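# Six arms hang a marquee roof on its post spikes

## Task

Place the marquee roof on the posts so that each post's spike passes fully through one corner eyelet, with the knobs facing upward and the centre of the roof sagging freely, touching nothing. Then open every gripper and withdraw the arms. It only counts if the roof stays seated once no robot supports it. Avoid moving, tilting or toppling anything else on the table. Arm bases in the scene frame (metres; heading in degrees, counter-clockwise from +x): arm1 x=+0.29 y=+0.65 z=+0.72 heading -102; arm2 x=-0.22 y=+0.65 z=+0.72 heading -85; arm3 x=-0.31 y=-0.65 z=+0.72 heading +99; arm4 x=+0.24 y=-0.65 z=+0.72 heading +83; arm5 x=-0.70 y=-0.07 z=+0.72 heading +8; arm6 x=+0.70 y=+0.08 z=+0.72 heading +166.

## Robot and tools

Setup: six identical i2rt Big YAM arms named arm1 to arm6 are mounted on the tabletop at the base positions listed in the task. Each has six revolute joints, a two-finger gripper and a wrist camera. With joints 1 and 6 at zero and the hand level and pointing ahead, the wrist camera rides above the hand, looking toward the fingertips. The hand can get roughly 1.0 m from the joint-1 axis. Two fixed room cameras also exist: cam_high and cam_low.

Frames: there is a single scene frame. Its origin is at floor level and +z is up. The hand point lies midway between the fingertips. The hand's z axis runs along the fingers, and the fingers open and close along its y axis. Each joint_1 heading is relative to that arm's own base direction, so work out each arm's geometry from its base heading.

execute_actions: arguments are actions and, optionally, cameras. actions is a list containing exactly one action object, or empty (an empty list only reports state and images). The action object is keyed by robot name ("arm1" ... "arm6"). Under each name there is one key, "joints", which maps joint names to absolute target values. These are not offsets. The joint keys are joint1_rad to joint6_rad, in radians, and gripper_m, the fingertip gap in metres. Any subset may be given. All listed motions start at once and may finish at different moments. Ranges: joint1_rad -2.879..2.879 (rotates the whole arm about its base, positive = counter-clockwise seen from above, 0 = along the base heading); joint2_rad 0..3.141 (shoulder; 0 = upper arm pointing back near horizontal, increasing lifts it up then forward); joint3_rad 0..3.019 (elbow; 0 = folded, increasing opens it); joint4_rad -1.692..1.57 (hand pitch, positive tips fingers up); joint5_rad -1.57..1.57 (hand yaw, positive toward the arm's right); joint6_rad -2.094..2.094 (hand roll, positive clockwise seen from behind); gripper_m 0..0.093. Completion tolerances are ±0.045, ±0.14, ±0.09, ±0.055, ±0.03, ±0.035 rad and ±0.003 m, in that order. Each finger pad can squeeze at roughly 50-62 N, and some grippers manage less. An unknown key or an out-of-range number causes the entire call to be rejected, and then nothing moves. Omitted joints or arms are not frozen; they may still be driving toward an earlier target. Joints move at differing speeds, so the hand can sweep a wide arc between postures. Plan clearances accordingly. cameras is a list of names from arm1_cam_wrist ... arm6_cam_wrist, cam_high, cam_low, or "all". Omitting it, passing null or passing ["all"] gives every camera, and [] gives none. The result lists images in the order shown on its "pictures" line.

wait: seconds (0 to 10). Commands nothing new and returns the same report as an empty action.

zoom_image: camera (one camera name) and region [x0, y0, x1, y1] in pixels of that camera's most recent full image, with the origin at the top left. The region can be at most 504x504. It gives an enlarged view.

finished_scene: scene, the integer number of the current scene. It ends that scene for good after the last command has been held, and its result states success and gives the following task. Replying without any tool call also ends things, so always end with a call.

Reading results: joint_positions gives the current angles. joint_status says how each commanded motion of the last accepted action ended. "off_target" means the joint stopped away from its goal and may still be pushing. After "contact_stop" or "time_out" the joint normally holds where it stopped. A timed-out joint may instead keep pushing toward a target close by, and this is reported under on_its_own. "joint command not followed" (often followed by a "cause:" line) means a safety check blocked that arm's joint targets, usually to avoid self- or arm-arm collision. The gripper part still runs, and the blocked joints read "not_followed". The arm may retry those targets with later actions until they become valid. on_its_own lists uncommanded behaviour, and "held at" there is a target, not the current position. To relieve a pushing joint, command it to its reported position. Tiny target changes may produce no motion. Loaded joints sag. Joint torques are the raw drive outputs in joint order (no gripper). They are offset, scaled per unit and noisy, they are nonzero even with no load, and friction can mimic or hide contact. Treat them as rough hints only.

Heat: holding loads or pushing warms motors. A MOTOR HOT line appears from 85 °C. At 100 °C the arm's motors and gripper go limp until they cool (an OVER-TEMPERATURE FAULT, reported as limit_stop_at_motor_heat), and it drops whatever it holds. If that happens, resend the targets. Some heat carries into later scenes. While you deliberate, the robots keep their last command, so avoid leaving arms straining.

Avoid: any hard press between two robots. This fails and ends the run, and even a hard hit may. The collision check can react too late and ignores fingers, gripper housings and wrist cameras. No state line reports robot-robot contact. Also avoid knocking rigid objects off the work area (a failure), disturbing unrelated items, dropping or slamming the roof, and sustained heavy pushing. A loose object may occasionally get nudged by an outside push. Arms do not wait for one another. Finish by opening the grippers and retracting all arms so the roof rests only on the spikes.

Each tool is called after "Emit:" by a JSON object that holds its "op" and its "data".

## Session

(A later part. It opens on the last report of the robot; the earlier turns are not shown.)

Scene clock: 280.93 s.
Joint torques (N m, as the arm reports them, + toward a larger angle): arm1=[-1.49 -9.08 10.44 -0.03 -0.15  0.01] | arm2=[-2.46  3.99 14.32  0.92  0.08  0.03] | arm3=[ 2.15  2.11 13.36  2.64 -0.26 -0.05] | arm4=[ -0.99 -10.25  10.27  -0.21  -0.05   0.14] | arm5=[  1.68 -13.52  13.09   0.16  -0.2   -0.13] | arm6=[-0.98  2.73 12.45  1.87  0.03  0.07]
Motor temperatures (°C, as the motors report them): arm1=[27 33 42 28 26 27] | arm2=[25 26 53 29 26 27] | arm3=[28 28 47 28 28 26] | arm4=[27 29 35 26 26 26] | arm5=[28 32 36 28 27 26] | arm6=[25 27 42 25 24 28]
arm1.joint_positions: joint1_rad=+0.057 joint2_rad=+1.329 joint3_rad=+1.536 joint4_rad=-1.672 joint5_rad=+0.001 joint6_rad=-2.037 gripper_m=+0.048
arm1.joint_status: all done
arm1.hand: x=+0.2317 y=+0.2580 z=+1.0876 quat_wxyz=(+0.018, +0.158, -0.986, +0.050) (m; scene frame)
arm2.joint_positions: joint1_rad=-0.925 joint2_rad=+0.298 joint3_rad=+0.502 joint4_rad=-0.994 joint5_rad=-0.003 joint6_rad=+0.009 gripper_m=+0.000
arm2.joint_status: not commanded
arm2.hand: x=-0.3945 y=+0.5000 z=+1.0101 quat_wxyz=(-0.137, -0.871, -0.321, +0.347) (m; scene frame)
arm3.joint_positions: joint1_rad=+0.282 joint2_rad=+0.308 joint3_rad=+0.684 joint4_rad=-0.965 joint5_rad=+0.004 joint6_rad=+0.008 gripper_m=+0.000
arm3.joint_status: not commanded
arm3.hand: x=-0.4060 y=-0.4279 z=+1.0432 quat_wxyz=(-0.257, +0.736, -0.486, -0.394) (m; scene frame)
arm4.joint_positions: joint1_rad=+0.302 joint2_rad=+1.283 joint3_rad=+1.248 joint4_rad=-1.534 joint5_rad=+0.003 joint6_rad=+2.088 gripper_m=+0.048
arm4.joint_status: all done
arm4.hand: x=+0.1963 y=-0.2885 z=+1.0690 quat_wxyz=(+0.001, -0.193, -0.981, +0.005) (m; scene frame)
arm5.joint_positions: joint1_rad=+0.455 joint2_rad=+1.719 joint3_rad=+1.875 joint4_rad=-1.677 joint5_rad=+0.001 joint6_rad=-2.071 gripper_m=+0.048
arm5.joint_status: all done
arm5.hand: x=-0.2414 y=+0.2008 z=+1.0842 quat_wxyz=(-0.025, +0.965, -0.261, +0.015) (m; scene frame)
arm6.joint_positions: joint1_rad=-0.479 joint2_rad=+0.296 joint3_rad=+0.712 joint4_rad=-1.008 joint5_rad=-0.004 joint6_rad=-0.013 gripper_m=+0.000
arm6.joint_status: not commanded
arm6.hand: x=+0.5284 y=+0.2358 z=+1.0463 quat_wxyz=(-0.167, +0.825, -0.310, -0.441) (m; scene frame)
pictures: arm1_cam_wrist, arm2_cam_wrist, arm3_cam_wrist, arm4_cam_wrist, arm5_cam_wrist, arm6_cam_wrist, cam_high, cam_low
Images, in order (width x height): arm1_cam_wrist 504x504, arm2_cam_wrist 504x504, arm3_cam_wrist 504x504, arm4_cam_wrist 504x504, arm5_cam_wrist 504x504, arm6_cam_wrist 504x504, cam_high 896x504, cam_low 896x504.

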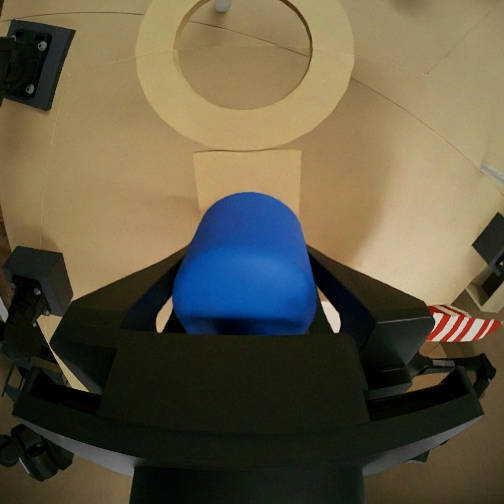

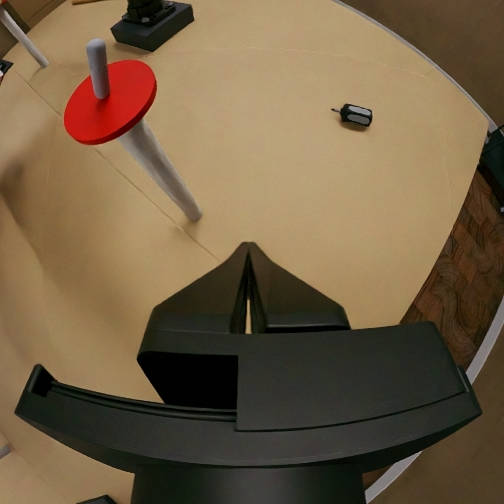

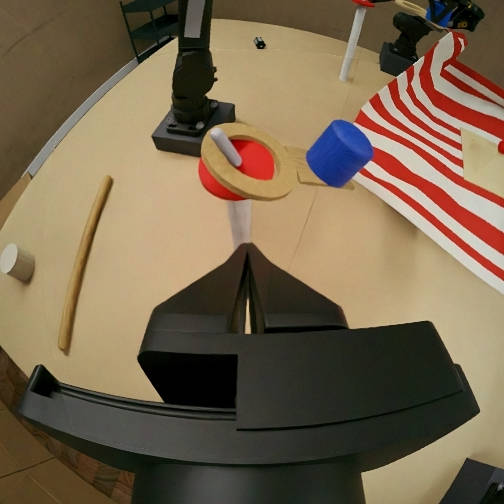

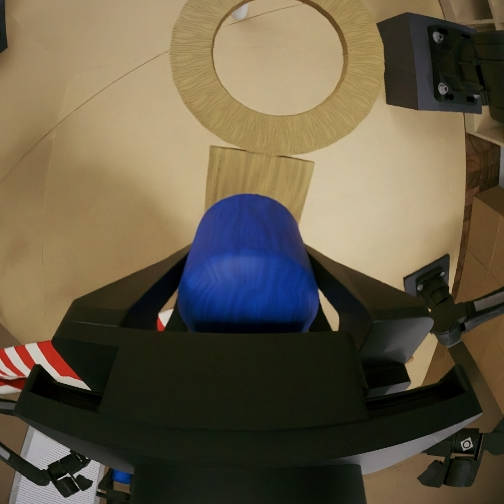

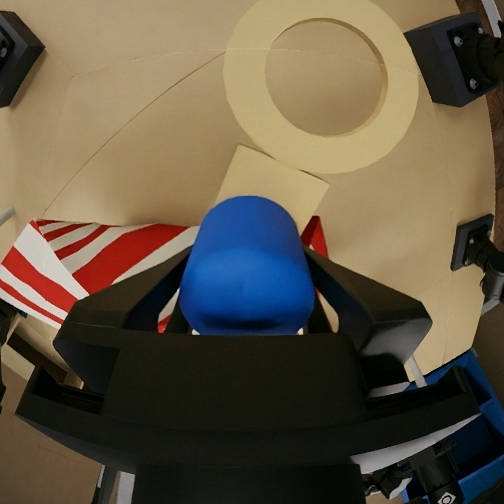

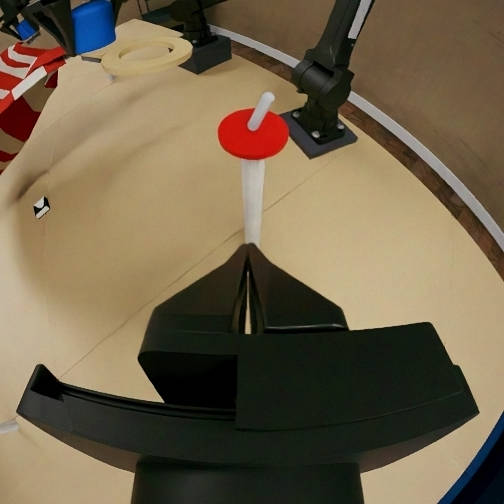

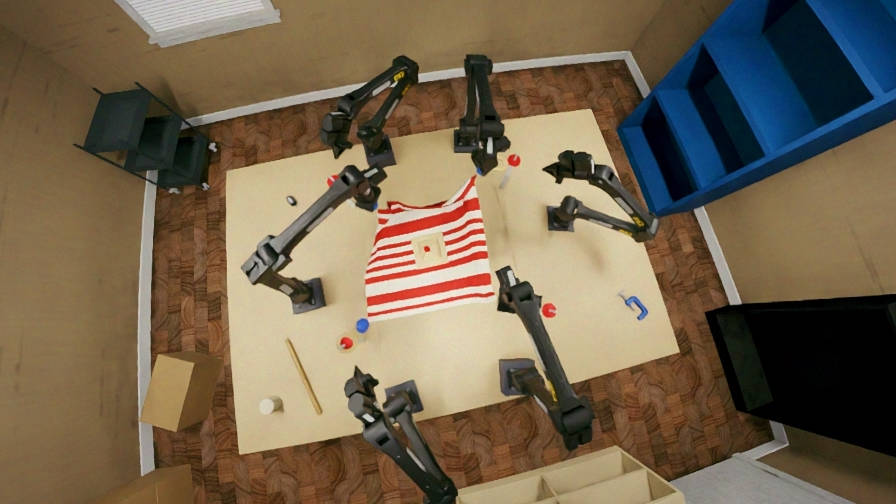

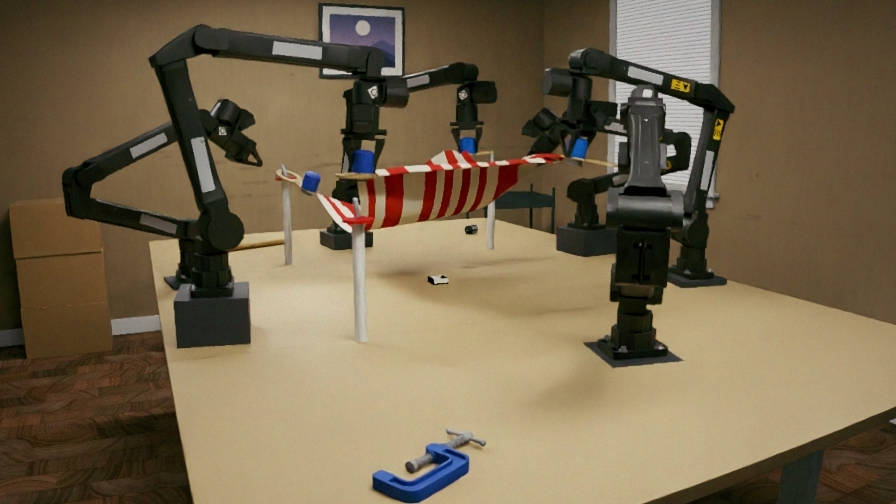

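Emit:
{"op": "execute_actions", "data": {"actions": [{"arm1":{"joints":{"joint1_rad":0.392,"joint2_rad":1.272,"joint3_rad":1.485,"joint4_rad":-1.692}},"arm5":{"joints":{"joint1_rad":0.753,"joint2_rad":1.695,"joint3_rad":1.96,"joint4_rad":-1.692}},"arm4":{"joints":{"joint1_rad":-0.09,"joint6_rad":1.875}}}]}}

Scene clock: 320.30 s.
Joint torques (N m, as the arm reports them, + toward a larger angle): arm1=[ -0.48 -11.35  10.     0.02  -0.44  -0.01] | arm2=[-2.43  4.   14.29  0.92  0.09  0.05] | arm3=[ 1.88  1.79 13.39  2.69 -0.28 -0.06] | arm4=[ -2.29 -10.18  10.23  -0.08   0.52  -0.02] | arm5=[  1.99 -14.68  14.03   0.31  -0.56  -0.12] | arm6=[-1.11  2.71 12.48  1.81  0.05  0.07]
Motor temperatures (°C, as the motors report them): arm1=[27 30 43 28 26 27] | arm2=[25 26 54 29 26 27] | arm3=[28 28 47 28 28 26] | arm4=[27 30 40 26 26 26] | arm5=[28 33 41 28 27 26] | arm6=[25 27 42 25 24 28]
arm1.joint_positions: joint1_rad=+0.385 joint2_rad=+1.303 joint3_rad=+1.482 joint4_rad=-1.679 joint5_rad=+0.007 joint6_rad=-2.038 gripper_m=+0.048
arm1.joint_status: all done
arm1.hand: x=+0.3573 y=+0.2758 z=+1.0751 quat_wxyz=(+0.010, +0.318, -0.948, +0.034) (m; scene frame)
arm2.joint_positions: joint1_rad=-0.925 joint2_rad=+0.298 joint3_rad=+0.502 joint4_rad=-0.994 joint5_rad=-0.003 joint6_rad=+0.009 gripper_m=+0.000
arm2.joint_status: not commanded
arm2.hand: x=-0.3945 y=+0.5000 z=+1.0101 quat_wxyz=(-0.137, -0.871, -0.321, +0.347) (m; scene frame)
arm3.joint_positions: joint1_rad=+0.282 joint2_rad=+0.308 joint3_rad=+0.684 joint4_rad=-0.965 joint5_rad=+0.004 joint6_rad=+0.008 gripper_m=+0.000
arm3.joint_status: not commanded
arm3.hand: x=-0.4060 y=-0.4279 z=+1.0432 quat_wxyz=(-0.257, +0.736, -0.486, -0.394) (m; scene frame)
arm4.joint_positions: joint1_rad=-0.082 joint2_rad=+1.283 joint3_rad=+1.248 joint4_rad=-1.536 joint5_rad=-0.010 joint6_rad=+1.893 gripper_m=+0.048
arm4.joint_status: all done
arm4.hand: x=+0.3315 y=-0.2975 z=+1.0682 quat_wxyz=(+0.007, -0.284, -0.959, +0.007) (m; scene frame)
arm5.joint_positions: joint1_rad=+0.737 joint2_rad=+1.719 joint3_rad=+1.892 joint4_rad=-1.680 joint5_rad=+0.012 joint6_rad=-2.071 gripper_m=+0.048
arm5.joint_status: all done
joint sent to its limit — the command would take arm5.joint4_rad past its lower limit, so that joint was sent only as far as its limit.
arm5.hand: x=-0.3333 y=+0.3177 z=+1.0927 quat_wxyz=(-0.030, +0.992, -0.123, +0.021) (m; scene frame)
arm6.joint_positions: joint1_rad=-0.479 joint2_rad=+0.296 joint3_rad=+0.712 joint4_rad=-1.008 joint5_rad=-0.004 joint6_rad=-0.013 gripper_m=+0.000
arm6.joint_status: not commanded
arm6.hand: x=+0.5284 y=+0.2358 z=+1.0463 quat_wxyz=(-0.167, +0.825, -0.310, -0.441) (m; scene frame)
pictures: arm1_cam_wrist, arm2_cam_wrist, arm3_cam_wrist, arm4_cam_wrist, arm5_cam_wrist, arm6_cam_wrist, cam_high, cam_low
Images, in order (width x height): arm1_cam_wrist 504x504, arm2_cam_wrist 504x504, arm3_cam_wrist 504x504, arm4_cam_wrist 504x504, arm5_cam_wrist 504x504, arm6_cam_wrist 504x504, cam_high 896x504, cam_low 896x504.

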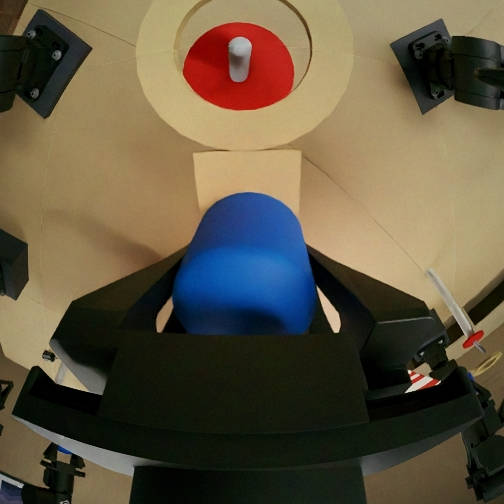

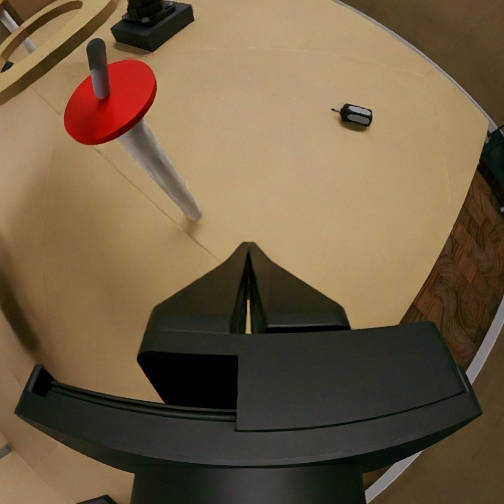

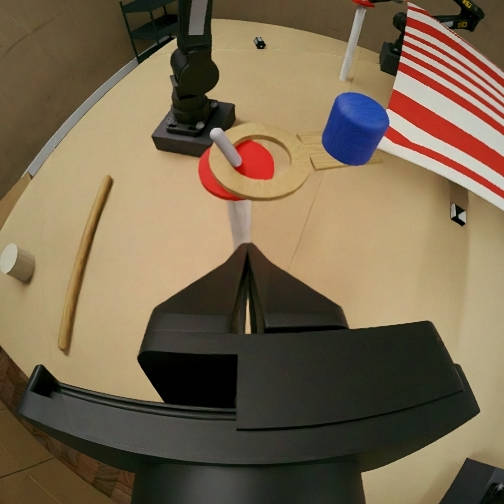

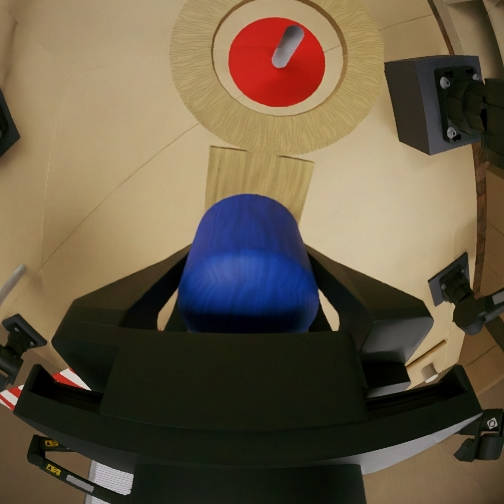

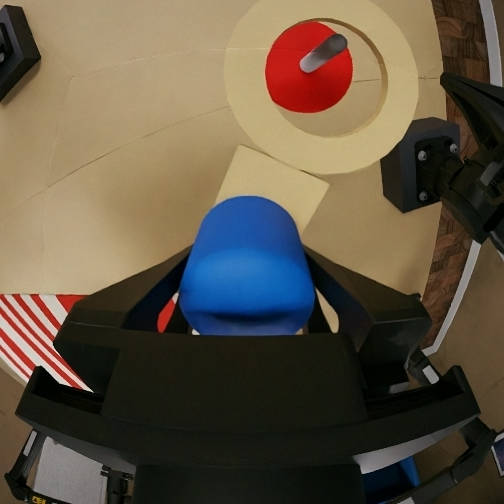

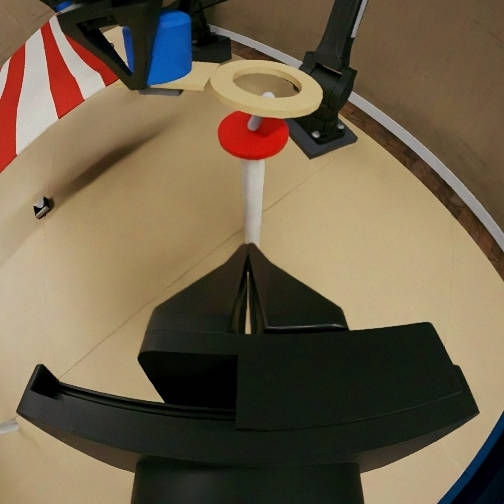

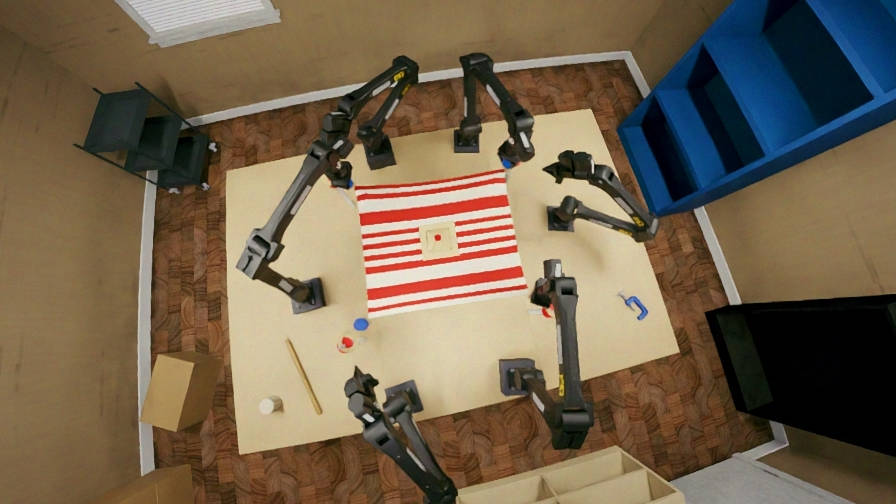

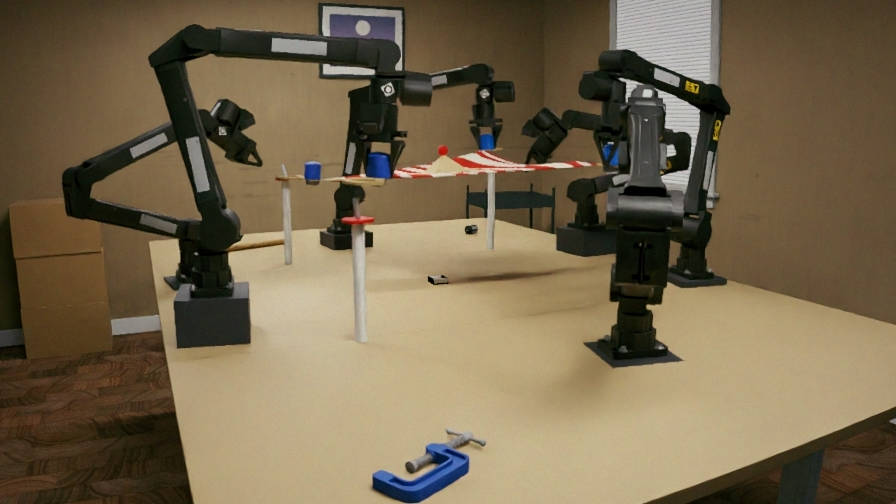

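Emit:
{"op": "execute_actions", "data": {"actions": [{"arm1":{"joints":{"joint1_rad":0.355,"joint2_rad":1.295,"joint3_rad":1.4,"joint4_rad":-1.605}},"arm5":{"joints":{"joint1_rad":0.79,"joint2_rad":1.715,"joint3_rad":1.875,"joint4_rad":-1.66}},"arm4":{"joints":{"joint3_rad":1.165,"joint4_rad":-1.48}}}], "cameras": ["arm1_cam_wrist","arm4_cam_wrist","arm5_cam_wrist","arm2_cam_wrist","arm6_cam_wrist","cam_low"]}}

Scene clock: 343.13 s.
Joint torques (N m, as the arm reports them, + toward a larger angle): arm1=[-1.35 -8.96 10.16  0.61 -0.43 -0.01] | arm2=[-2.41  3.89 14.26  0.91  0.08  0.04] | arm3=[ 1.96  2.05 13.34  2.65 -0.28 -0.06] | arm4=[-2.24 -9.77  6.96  0.24  0.59 -0.02] | arm5=[  3.38 -13.09   9.07   1.59  -0.61  -0.12] | arm6=[-1.18  2.79 12.44  1.85  0.02  0.06]
Motor temperatures (°C, as the motors report them): arm1=[27 30 43 28 27 27] | arm2=[25 26 54 29 26 27] | arm3=[28 28 48 28 28 26] | arm4=[27 30 40 26 26 26] | arm5=[28 33 42 28 27 26] | arm6=[25 27 42 25 24 28]
arm1.joint_positions: joint1_rad=+0.360 joint2_rad=+1.303 joint3_rad=+1.394 joint4_rad=-1.609 joint5_rad=+0.007 joint6_rad=-2.038 gripper_m=+0.048
arm1.joint_status: all done
arm1.hand: x=+0.3478 y=+0.2740 z=+1.0418 quat_wxyz=(+0.009, +0.306, -0.952, +0.026) (m; scene frame)
arm2.joint_positions: joint1_rad=-0.925 joint2_rad=+0.298 joint3_rad=+0.502 joint4_rad=-0.994 joint5_rad=-0.003 joint6_rad=+0.009 gripper_m=+0.000
arm2.joint_status: not commanded
arm2.hand: x=-0.3945 y=+0.5000 z=+1.0101 quat_wxyz=(-0.137, -0.871, -0.321, +0.347) (m; scene frame)
arm3.joint_positions: joint1_rad=+0.282 joint2_rad=+0.308 joint3_rad=+0.684 joint4_rad=-0.965 joint5_rad=+0.004 joint6_rad=+0.008 gripper_m=+0.000
arm3.joint_status: not commanded
arm3.hand: x=-0.4060 y=-0.4279 z=+1.0432 quat_wxyz=(-0.257, +0.736, -0.486, -0.394) (m; scene frame)
arm4.joint_positions: joint1_rad=-0.082 joint2_rad=+1.282 joint3_rad=+1.160 joint4_rad=-1.477 joint5_rad=-0.012 joint6_rad=+1.891 gripper_m=+0.048
arm4.joint_status: all done
arm4.hand: x=+0.3286 y=-0.3070 z=+1.0353 quat_wxyz=(+0.007, -0.284, -0.959, +0.021) (m; scene frame)
arm5.joint_positions: joint1_rad=+0.762 joint2_rad=+1.719 joint3_rad=+1.869 joint4_rad=-1.679 joint5_rad=+0.013 joint6_rad=-2.071 gripper_m=+0.048
arm5.joint_status: all done
arm5.hand: x=-0.3458 y=+0.3236 z=+1.0839 quat_wxyz=(-0.021, +0.994, -0.110, +0.015) (m; scene frame)
arm6.joint_positions: joint1_rad=-0.479 joint2_rad=+0.296 joint3_rad=+0.712 joint4_rad=-1.008 joint5_rad=-0.004 joint6_rad=-0.013 gripper_m=+0.000
arm6.joint_status: not commanded
arm6.hand: x=+0.5284 y=+0.2358 z=+1.0463 quat_wxyz=(-0.167, +0.825, -0.310, -0.441) (m; scene frame)
pictures: arm1_cam_wrist, arm2_cam_wrist, arm4_cam_wrist, arm5_cam_wrist, arm6_cam_wrist, cam_low
Images, in order (width x height): arm1_cam_wrist 504x504, arm2_cam_wrist 504x504, arm4_cam_wrist 504x504, arm5_cam_wrist 504x504, arm6_cam_wrist 504x504, cam_low 896x504.

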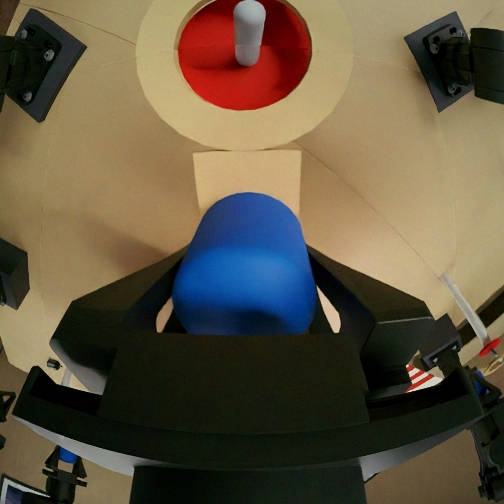

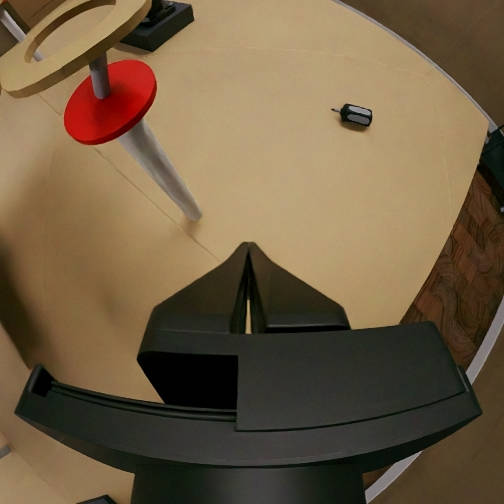

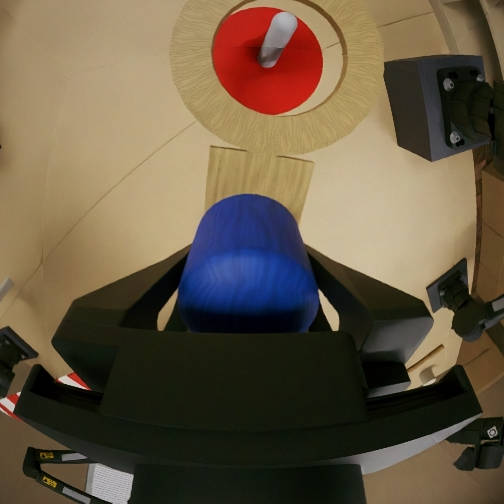

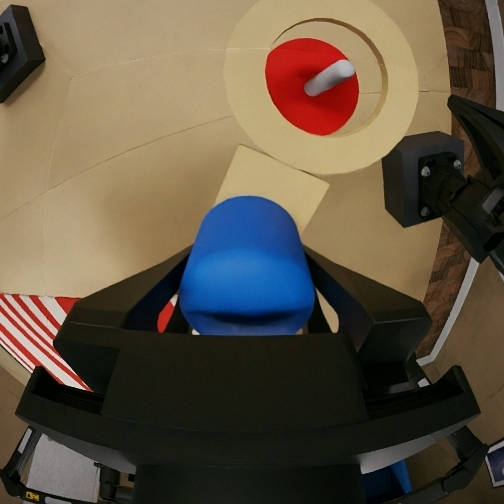

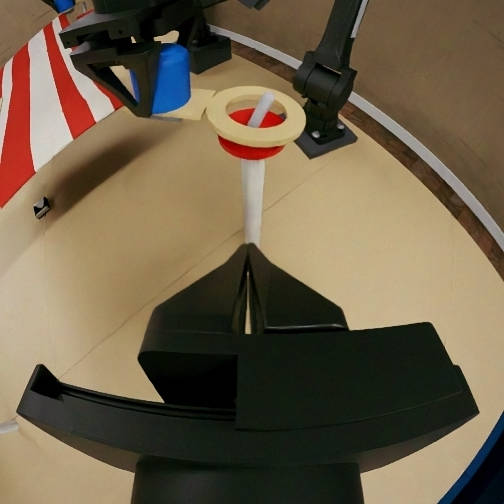

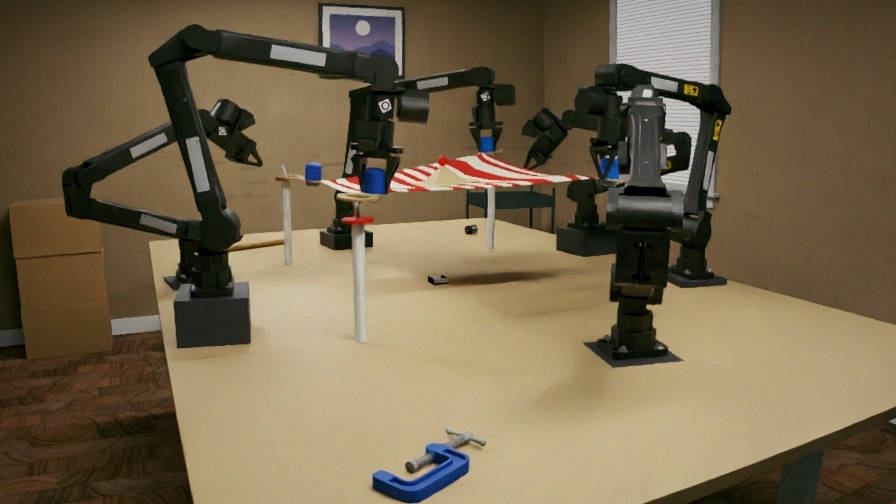

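Emit:
{"op": "execute_actions", "data": {"actions": [{"arm1":{"joints":{"joint1_rad":0.325,"joint3_rad":1.34,"joint4_rad":-1.53}},"arm5":{"joints":{"joint1_rad":0.78,"joint2_rad":1.76,"joint3_rad":1.81,"joint4_rad":-1.6}},"arm4":{"joints":{"joint3_rad":1.078,"joint4_rad":-1.36}}}], "cameras": ["arm1_cam_wrist","arm4_cam_wrist","arm5_cam_wrist","arm2_cam_wrist","arm6_cam_wrist","cam_low"]}}

Emit:
{"op": "zoom_image", "data": {"camera": "cam_low", "region": [265, 120, 525, 240]}}

Scene clock: 357.23 s.
Joint torques (N m, as the arm reports them, + toward a larger angle): arm1=[-1.53 -9.16  9.6   0.98 -0.27 -0.01] | arm2=[-2.34  3.9  14.31  0.93  0.09  0.04] | arm3=[ 1.89  1.94 13.39  2.64 -0.26 -0.04] | arm4=[-2.38 -9.7   6.71  0.36  0.63 -0.02] | arm5=[  2.38 -14.2    9.21   1.5   -0.62  -0.13] | arm6=[-1.29  2.89 12.41  1.84  0.02  0.08]
Motor temperatures (°C, as the motors report them): arm1=[27 30 43 28 27 27] | arm2=[25 26 55 29 26 27] | arm3=[28 28 48 28 28 26] | arm4=[27 30 38 26 26 26] | arm5=[28 33 40 28 28 26] | arm6=[25 27 43 25 24 28]
arm1.joint_positions: joint1_rad=+0.333 joint2_rad=+1.303 joint3_rad=+1.340 joint4_rad=-1.543 joint5_rad=+0.003 joint6_rad=-2.040 gripper_m=+0.048
arm1.joint_status: all done
arm1.hand: x=+0.3386 y=+0.2684 z=+1.0215 quat_wxyz=(+0.008, +0.294, -0.955, +0.032) (m; scene frame)
arm2.joint_positions: joint1_rad=-0.925 joint2_rad=+0.298 joint3_rad=+0.502 joint4_rad=-0.994 joint5_rad=-0.003 joint6_rad=+0.009 gripper_m=+0.000
arm2.joint_status: not commanded
arm2.hand: x=-0.3945 y=+0.5000 z=+1.0101 quat_wxyz=(-0.137, -0.871, -0.321, +0.347) (m; scene frame)
arm3.joint_positions: joint1_rad=+0.282 joint2_rad=+0.308 joint3_rad=+0.684 joint4_rad=-0.965 joint5_rad=+0.004 joint6_rad=+0.008 gripper_m=+0.000
arm3.joint_status: not commanded
arm3.hand: x=-0.4060 y=-0.4279 z=+1.0432 quat_wxyz=(-0.257, +0.736, -0.486, -0.394) (m; scene frame)
arm4.joint_positions: joint1_rad=-0.082 joint2_rad=+1.282 joint3_rad=+1.075 joint4_rad=-1.359 joint5_rad=-0.013 joint6_rad=+1.891 gripper_m=+0.048
arm4.joint_status: all done
arm4.hand: x=+0.3289 y=-0.3048 z=+1.0032 quat_wxyz=(+0.008, -0.284, -0.959, +0.004) (m; scene frame)
arm5.joint_positions: joint1_rad=+0.762 joint2_rad=+1.769 joint3_rad=+1.802 joint4_rad=-1.621 joint5_rad=+0.014 joint6_rad=-2.071 gripper_m=+0.048
arm5.joint_status: all done
arm5.hand: x=-0.3405 y=+0.3303 z=+1.0325 quat_wxyz=(+0.003, +0.994, -0.110, -0.001) (m; scene frame)
arm6.joint_positions: joint1_rad=-0.479 joint2_rad=+0.296 joint3_rad=+0.712 joint4_rad=-1.008 joint5_rad=-0.004 joint6_rad=-0.013 gripper_m=+0.000
arm6.joint_status: not commanded
arm6.hand: x=+0.5284 y=+0.2358 z=+1.0463 quat_wxyz=(-0.167, +0.825, -0.310, -0.441) (m; scene frame)
pictures: arm1_cam_wrist, arm2_cam_wrist, arm4_cam_wrist, arm5_cam_wrist, arm6_cam_wrist, cam_low
Images, in order (width x height): arm1_cam_wrist 504x504, arm2_cam_wrist 504x504, arm4_cam_wrist 504x504, arm5_cam_wrist 504x504, arm6_cam_wrist 504x504, cam_low 896x504.

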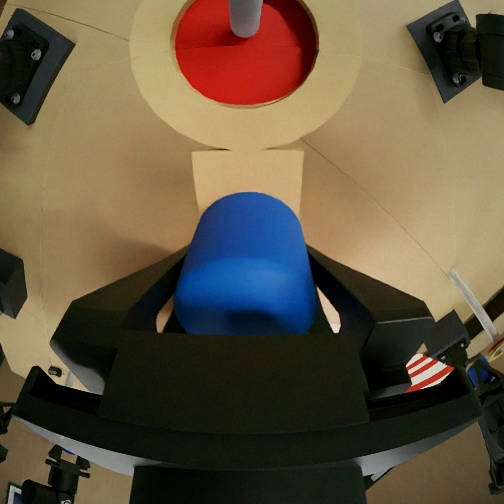

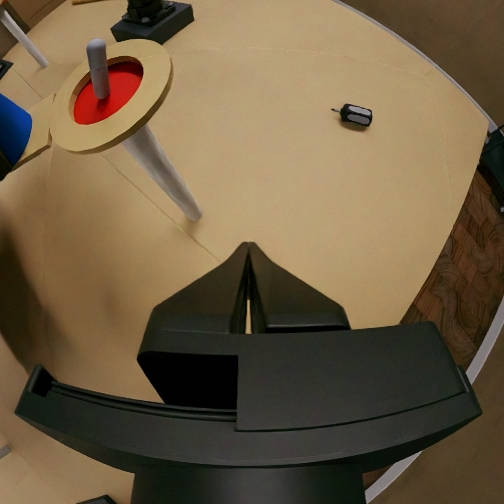

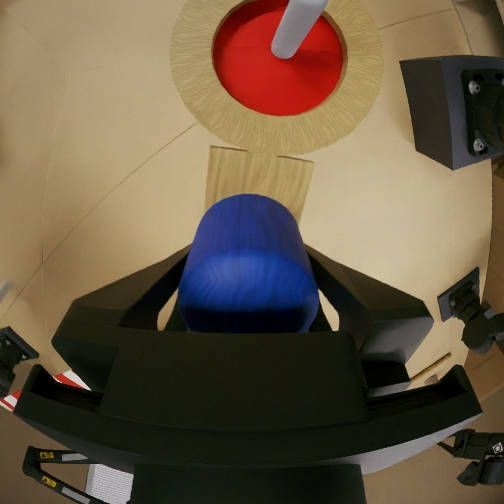

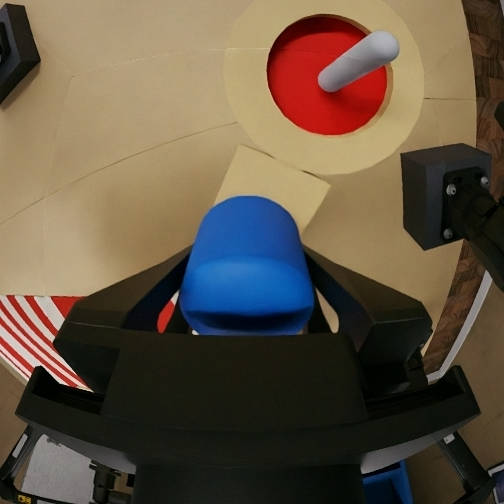

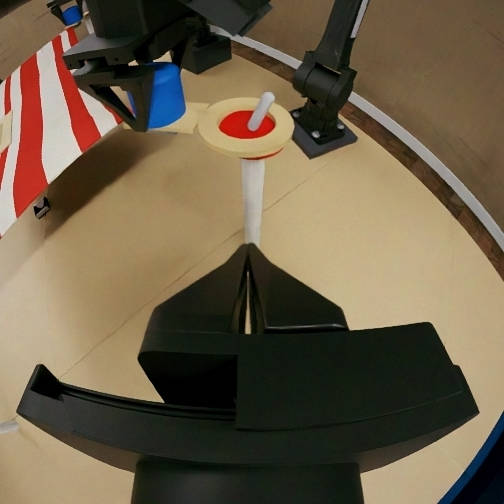

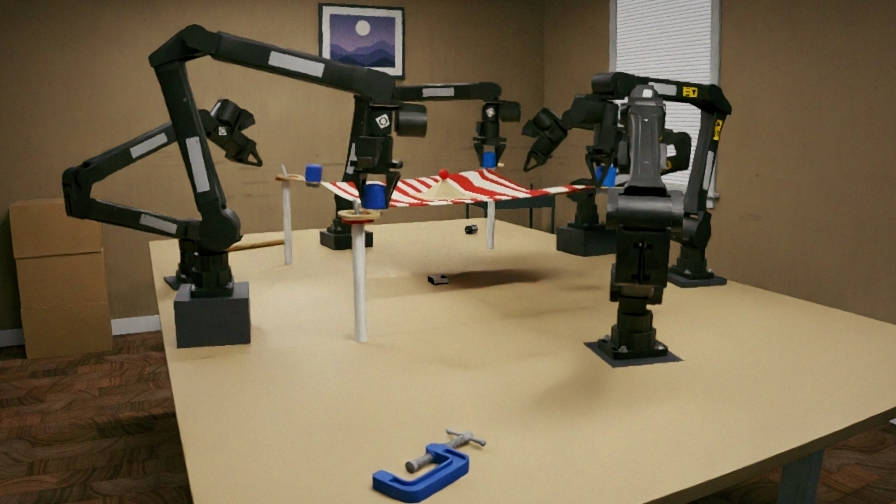

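Region (265, 120, 525, 240) of cam_low's 896x504 image, scaled by 1.938, with more detail than that image has; it fills the top 233 rows of this view, and the rest is white.

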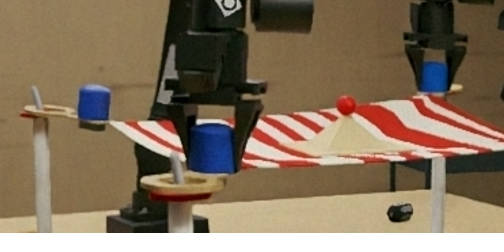

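Emit:
{"op": "execute_actions", "data": {"actions": [{"arm1":{"joints":{"joint1_rad":0.303}},"arm5":{"joints":{"joint1_rad":0.728}},"arm4":{"joints":{"joint1_rad":-0.025,"joint3_rad":1.065,"joint4_rad":-1.325}}}], "cameras": ["arm1_cam_wrist","arm4_cam_wrist","arm5_cam_wrist","cam_low"]}}

Scene clock: 365.03 s.
Joint torques (N m, as the arm reports them, + toward a larger angle): arm1=[-1.85 -9.15  9.59  0.92 -0.15 -0.01] | arm2=[-2.38  4.02 14.32  0.91  0.09  0.04] | arm3=[ 1.88  2.05 13.44  2.59 -0.25 -0.05] | arm4=[-1.44 -9.87  6.68  0.61  0.21 -0.02] | arm5=[  1.19 -14.24   9.22   1.29  -0.47  -0.14] | arm6=[-1.14  2.66 12.38  1.82  0.02  0.05]
Motor temperatures (°C, as the motors report them): arm1=[27 30 43 28 27 26] | arm2=[25 26 55 29 26 27] | arm3=[28 28 48 28 28 26] | arm4=[27 30 38 26 26 26] | arm5=[28 33 39 28 28 26] | arm6=[25 27 43 25 24 28]
arm1.joint_positions: joint1_rad=+0.314 joint2_rad=+1.303 joint3_rad=+1.340 joint4_rad=-1.541 joint5_rad=+0.001 joint6_rad=-2.040 gripper_m=+0.048
arm1.joint_status: all done
arm1.hand: x=+0.3319 y=+0.2670 z=+1.0215 quat_wxyz=(+0.008, +0.285, -0.958, +0.033) (m; scene frame)
arm2.joint_positions: joint1_rad=-0.925 joint2_rad=+0.298 joint3_rad=+0.502 joint4_rad=-0.994 joint5_rad=-0.003 joint6_rad=+0.009 gripper_m=+0.000
arm2.joint_status: not commanded
arm2.hand: x=-0.3945 y=+0.5000 z=+1.0101 quat_wxyz=(-0.137, -0.871, -0.321, +0.347) (m; scene frame)
arm3.joint_positions: joint1_rad=+0.282 joint2_rad=+0.308 joint3_rad=+0.684 joint4_rad=-0.965 joint5_rad=+0.004 joint6_rad=+0.008 gripper_m=+0.000
arm3.joint_status: not commanded
arm3.hand: x=-0.4060 y=-0.4279 z=+1.0432 quat_wxyz=(-0.257, +0.736, -0.486, -0.394) (m; scene frame)
arm4.joint_positions: joint1_rad=-0.025 joint2_rad=+1.282 joint3_rad=+1.063 joint4_rad=-1.329 joint5_rad=-0.003 joint6_rad=+1.891 gripper_m=+0.048
arm4.joint_status: all done
arm4.hand: x=+0.3116 y=-0.2973 z=+0.9988 quat_wxyz=(+0.004, -0.256, -0.967, -0.005) (m; scene frame)
arm5.joint_positions: joint1_rad=+0.721 joint2_rad=+1.769 joint3_rad=+1.802 joint4_rad=-1.617 joint5_rad=+0.009 joint6_rad=-2.071 gripper_m=+0.048
arm5.joint_status: all done
arm5.hand: x=-0.3242 y=+0.3166 z=+1.0322 quat_wxyz=(+0.000, +0.991, -0.130, -0.003) (m; scene frame)
arm6.joint_positions: joint1_rad=-0.479 joint2_rad=+0.296 joint3_rad=+0.712 joint4_rad=-1.008 joint5_rad=-0.004 joint6_rad=-0.013 gripper_m=+0.000
arm6.joint_status: not commanded
arm6.hand: x=+0.5284 y=+0.2358 z=+1.0463 quat_wxyz=(-0.167, +0.825, -0.310, -0.441) (m; scene frame)
pictures: arm1_cam_wrist, arm4_cam_wrist, arm5_cam_wrist, cam_low
Images, in order (width x height): arm1_cam_wrist 504x504, arm4_cam_wrist 504x504, arm5_cam_wrist 504x504, cam_low 896x504.

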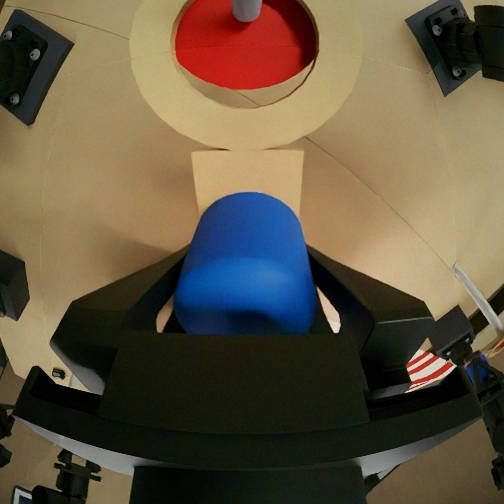

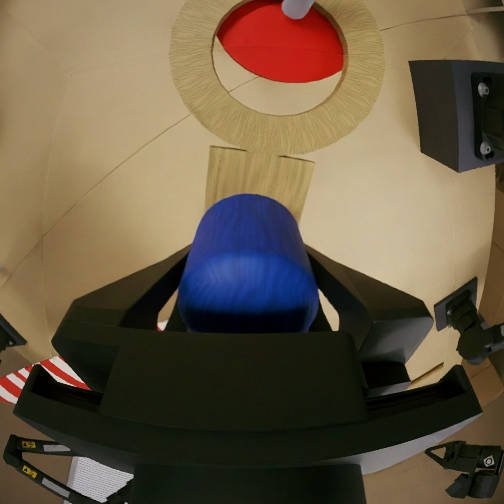

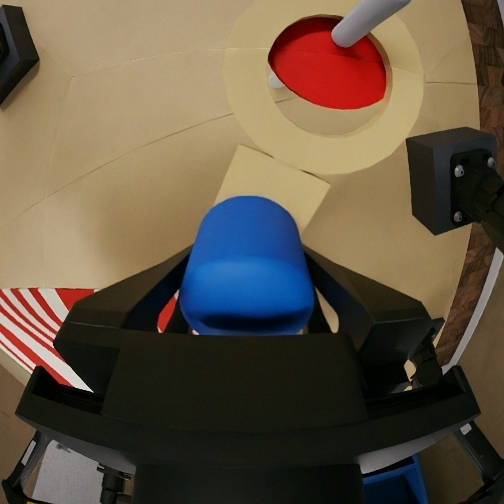

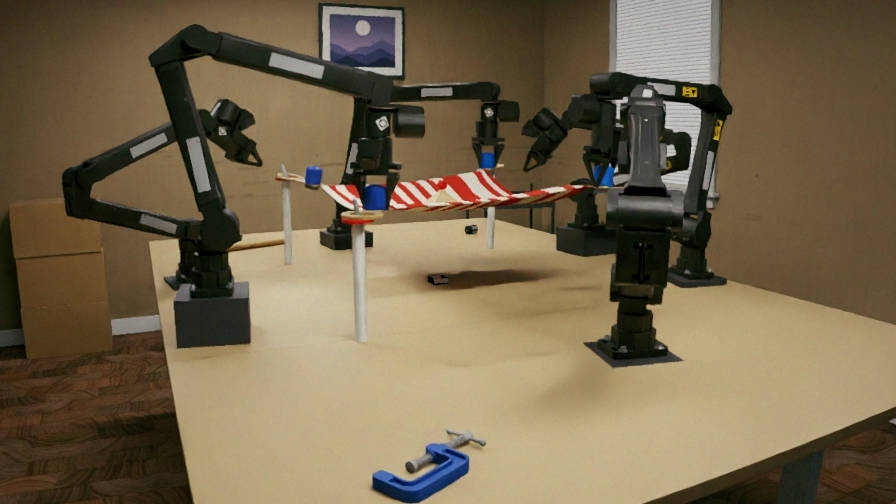

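Emit:
{"op": "execute_actions", "data": {"actions": [{"arm1":{"joints":{"gripper_m":0.08}},"arm5":{"joints":{"gripper_m":0.08}},"arm4":{"joints":{"gripper_m":0.08}}}]}}

Scene clock: 369.97 s.
Joint torques (N m, as the arm reports them, + toward a larger angle): arm1=[-1.68 -9.09  9.59  0.89 -0.14  0.01] | arm2=[-2.58  3.97 14.3   0.97  0.1   0.04] | arm3=[ 2.31  1.91 13.41  2.58 -0.27 -0.05] | arm4=[-1.58 -9.67  6.76  0.61  0.2  -0.03] | arm5=[  1.32 -14.28   9.25   1.2   -0.3   -0.12] | arm6=[-1.27  2.7  12.43  1.87  0.01  0.04]
Motor temperatures (°C, as the motors report them): arm1=[27 30 42 28 27 26] | arm2=[25 26 55 29 26 27] | arm3=[28 28 48 28 28 26] | arm4=[27 30 38 26 26 26] | arm5=[28 33 39 28 28 26] | arm6=[25 27 43 25 24 28]
arm1.joint_positions: joint1_rad=+0.314 joint2_rad=+1.303 joint3_rad=+1.340 joint4_rad=-1.540 joint5_rad=+0.001 joint6_rad=-2.040 gripper_m=+0.080
arm1.joint_status: all done
arm1.hand: x=+0.3319 y=+0.2668 z=+1.0215 quat_wxyz=(+0.008, +0.285, -0.958, +0.034) (m; scene frame)
arm2.joint_positions: joint1_rad=-0.925 joint2_rad=+0.298 joint3_rad=+0.502 joint4_rad=-0.994 joint5_rad=-0.003 joint6_rad=+0.009 gripper_m=+0.000
arm2.joint_status: not commanded
arm2.hand: x=-0.3945 y=+0.5000 z=+1.0101 quat_wxyz=(-0.137, -0.871, -0.321, +0.347) (m; scene frame)
arm3.joint_positions: joint1_rad=+0.282 joint2_rad=+0.308 joint3_rad=+0.684 joint4_rad=-0.965 joint5_rad=+0.004 joint6_rad=+0.008 gripper_m=+0.000
arm3.joint_status: not commanded
arm3.hand: x=-0.4060 y=-0.4279 z=+1.0432 quat_wxyz=(-0.257, +0.736, -0.486, -0.394) (m; scene frame)
arm4.joint_positions: joint1_rad=-0.025 joint2_rad=+1.282 joint3_rad=+1.063 joint4_rad=-1.329 joint5_rad=-0.003 joint6_rad=+1.891 gripper_m=+0.080
arm4.joint_status: all done
arm4.hand: x=+0.3116 y=-0.2973 z=+0.9988 quat_wxyz=(+0.004, -0.256, -0.967, -0.005) (m; scene frame)
arm5.joint_positions: joint1_rad=+0.721 joint2_rad=+1.769 joint3_rad=+1.802 joint4_rad=-1.614 joint5_rad=+0.004 joint6_rad=-2.071 gripper_m=+0.080
arm5.joint_status: all done
arm5.hand: x=-0.3243 y=+0.3176 z=+1.0322 quat_wxyz=(-0.002, +0.991, -0.130, -0.004) (m; scene frame)
arm6.joint_positions: joint1_rad=-0.479 joint2_rad=+0.296 joint3_rad=+0.712 joint4_rad=-1.008 joint5_rad=-0.004 joint6_rad=-0.013 gripper_m=+0.000
arm6.joint_status: not commanded
arm6.hand: x=+0.5284 y=+0.2358 z=+1.0463 quat_wxyz=(-0.167, +0.825, -0.310, -0.441) (m; scene frame)
pictures: arm1_cam_wrist, arm2_cam_wrist, arm3_cam_wrist, arm4_cam_wrist, arm5_cam_wrist, arm6_cam_wrist, cam_high, cam_low
Images, in order (width x height): arm1_cam_wrist 504x504, arm2_cam_wrist 504x504, arm3_cam_wrist 504x504, arm4_cam_wrist 504x504, arm5_cam_wrist 504x504, arm6_cam_wrist 504x504, cam_high 896x504, cam_low 896x504.

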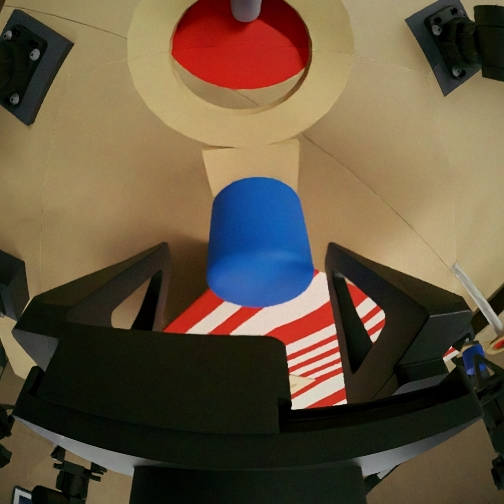

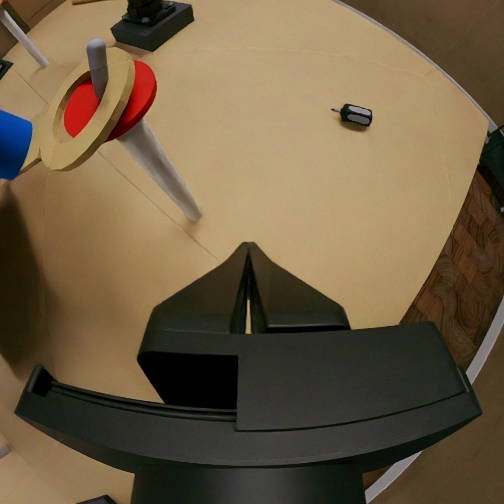

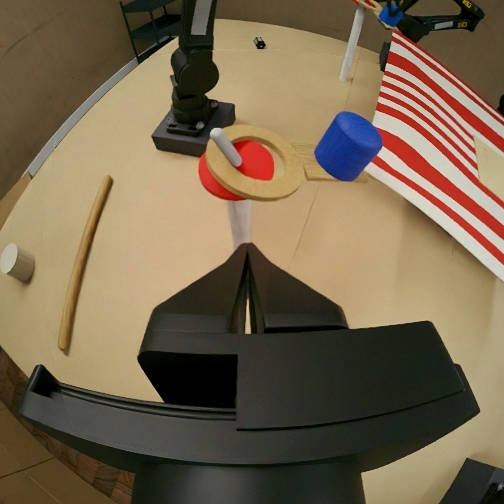

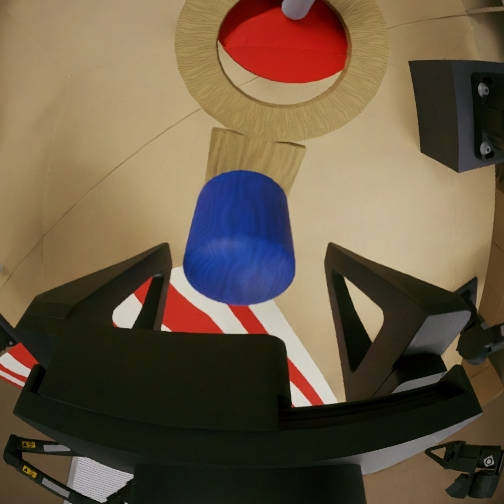

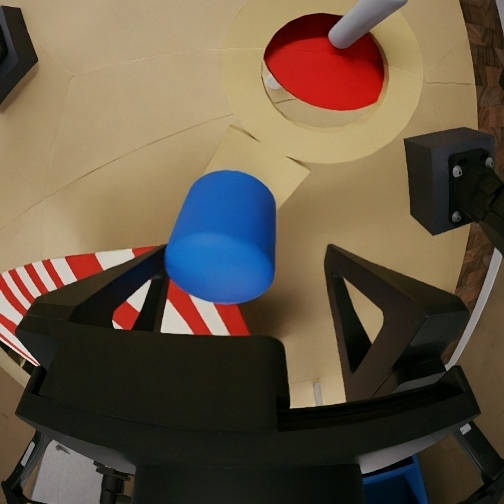

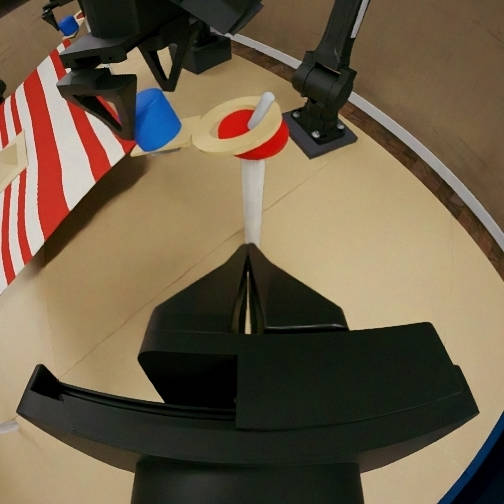

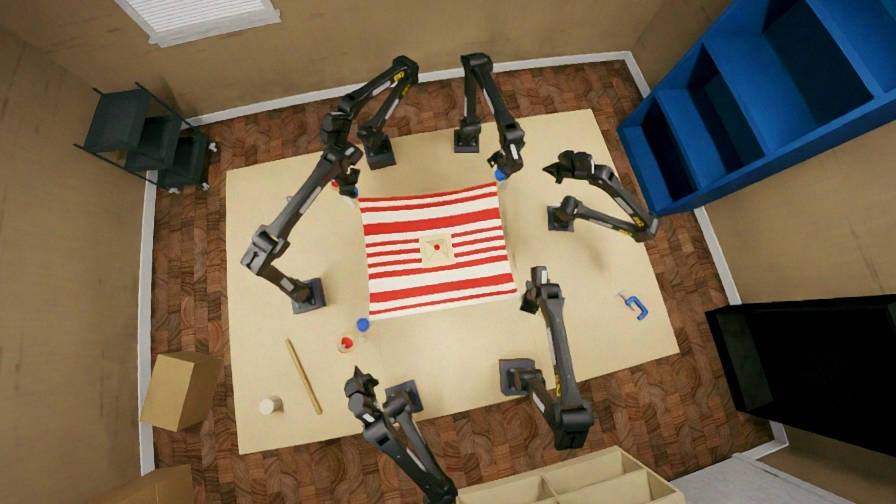

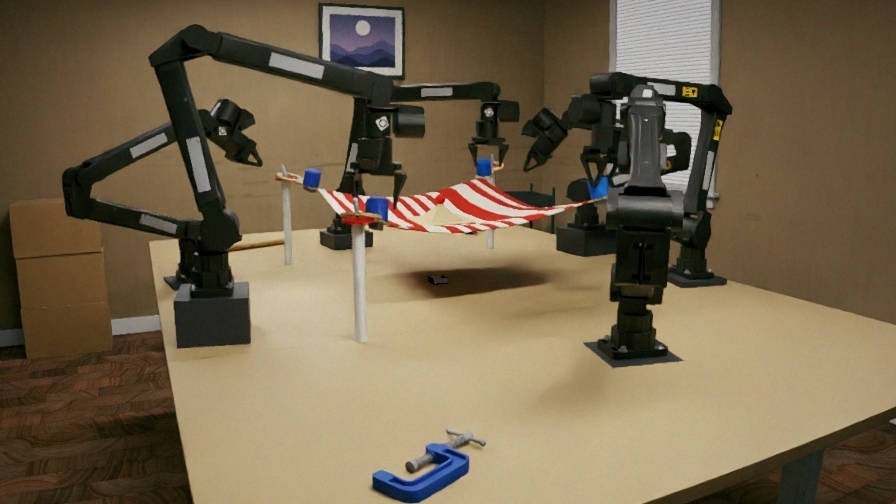

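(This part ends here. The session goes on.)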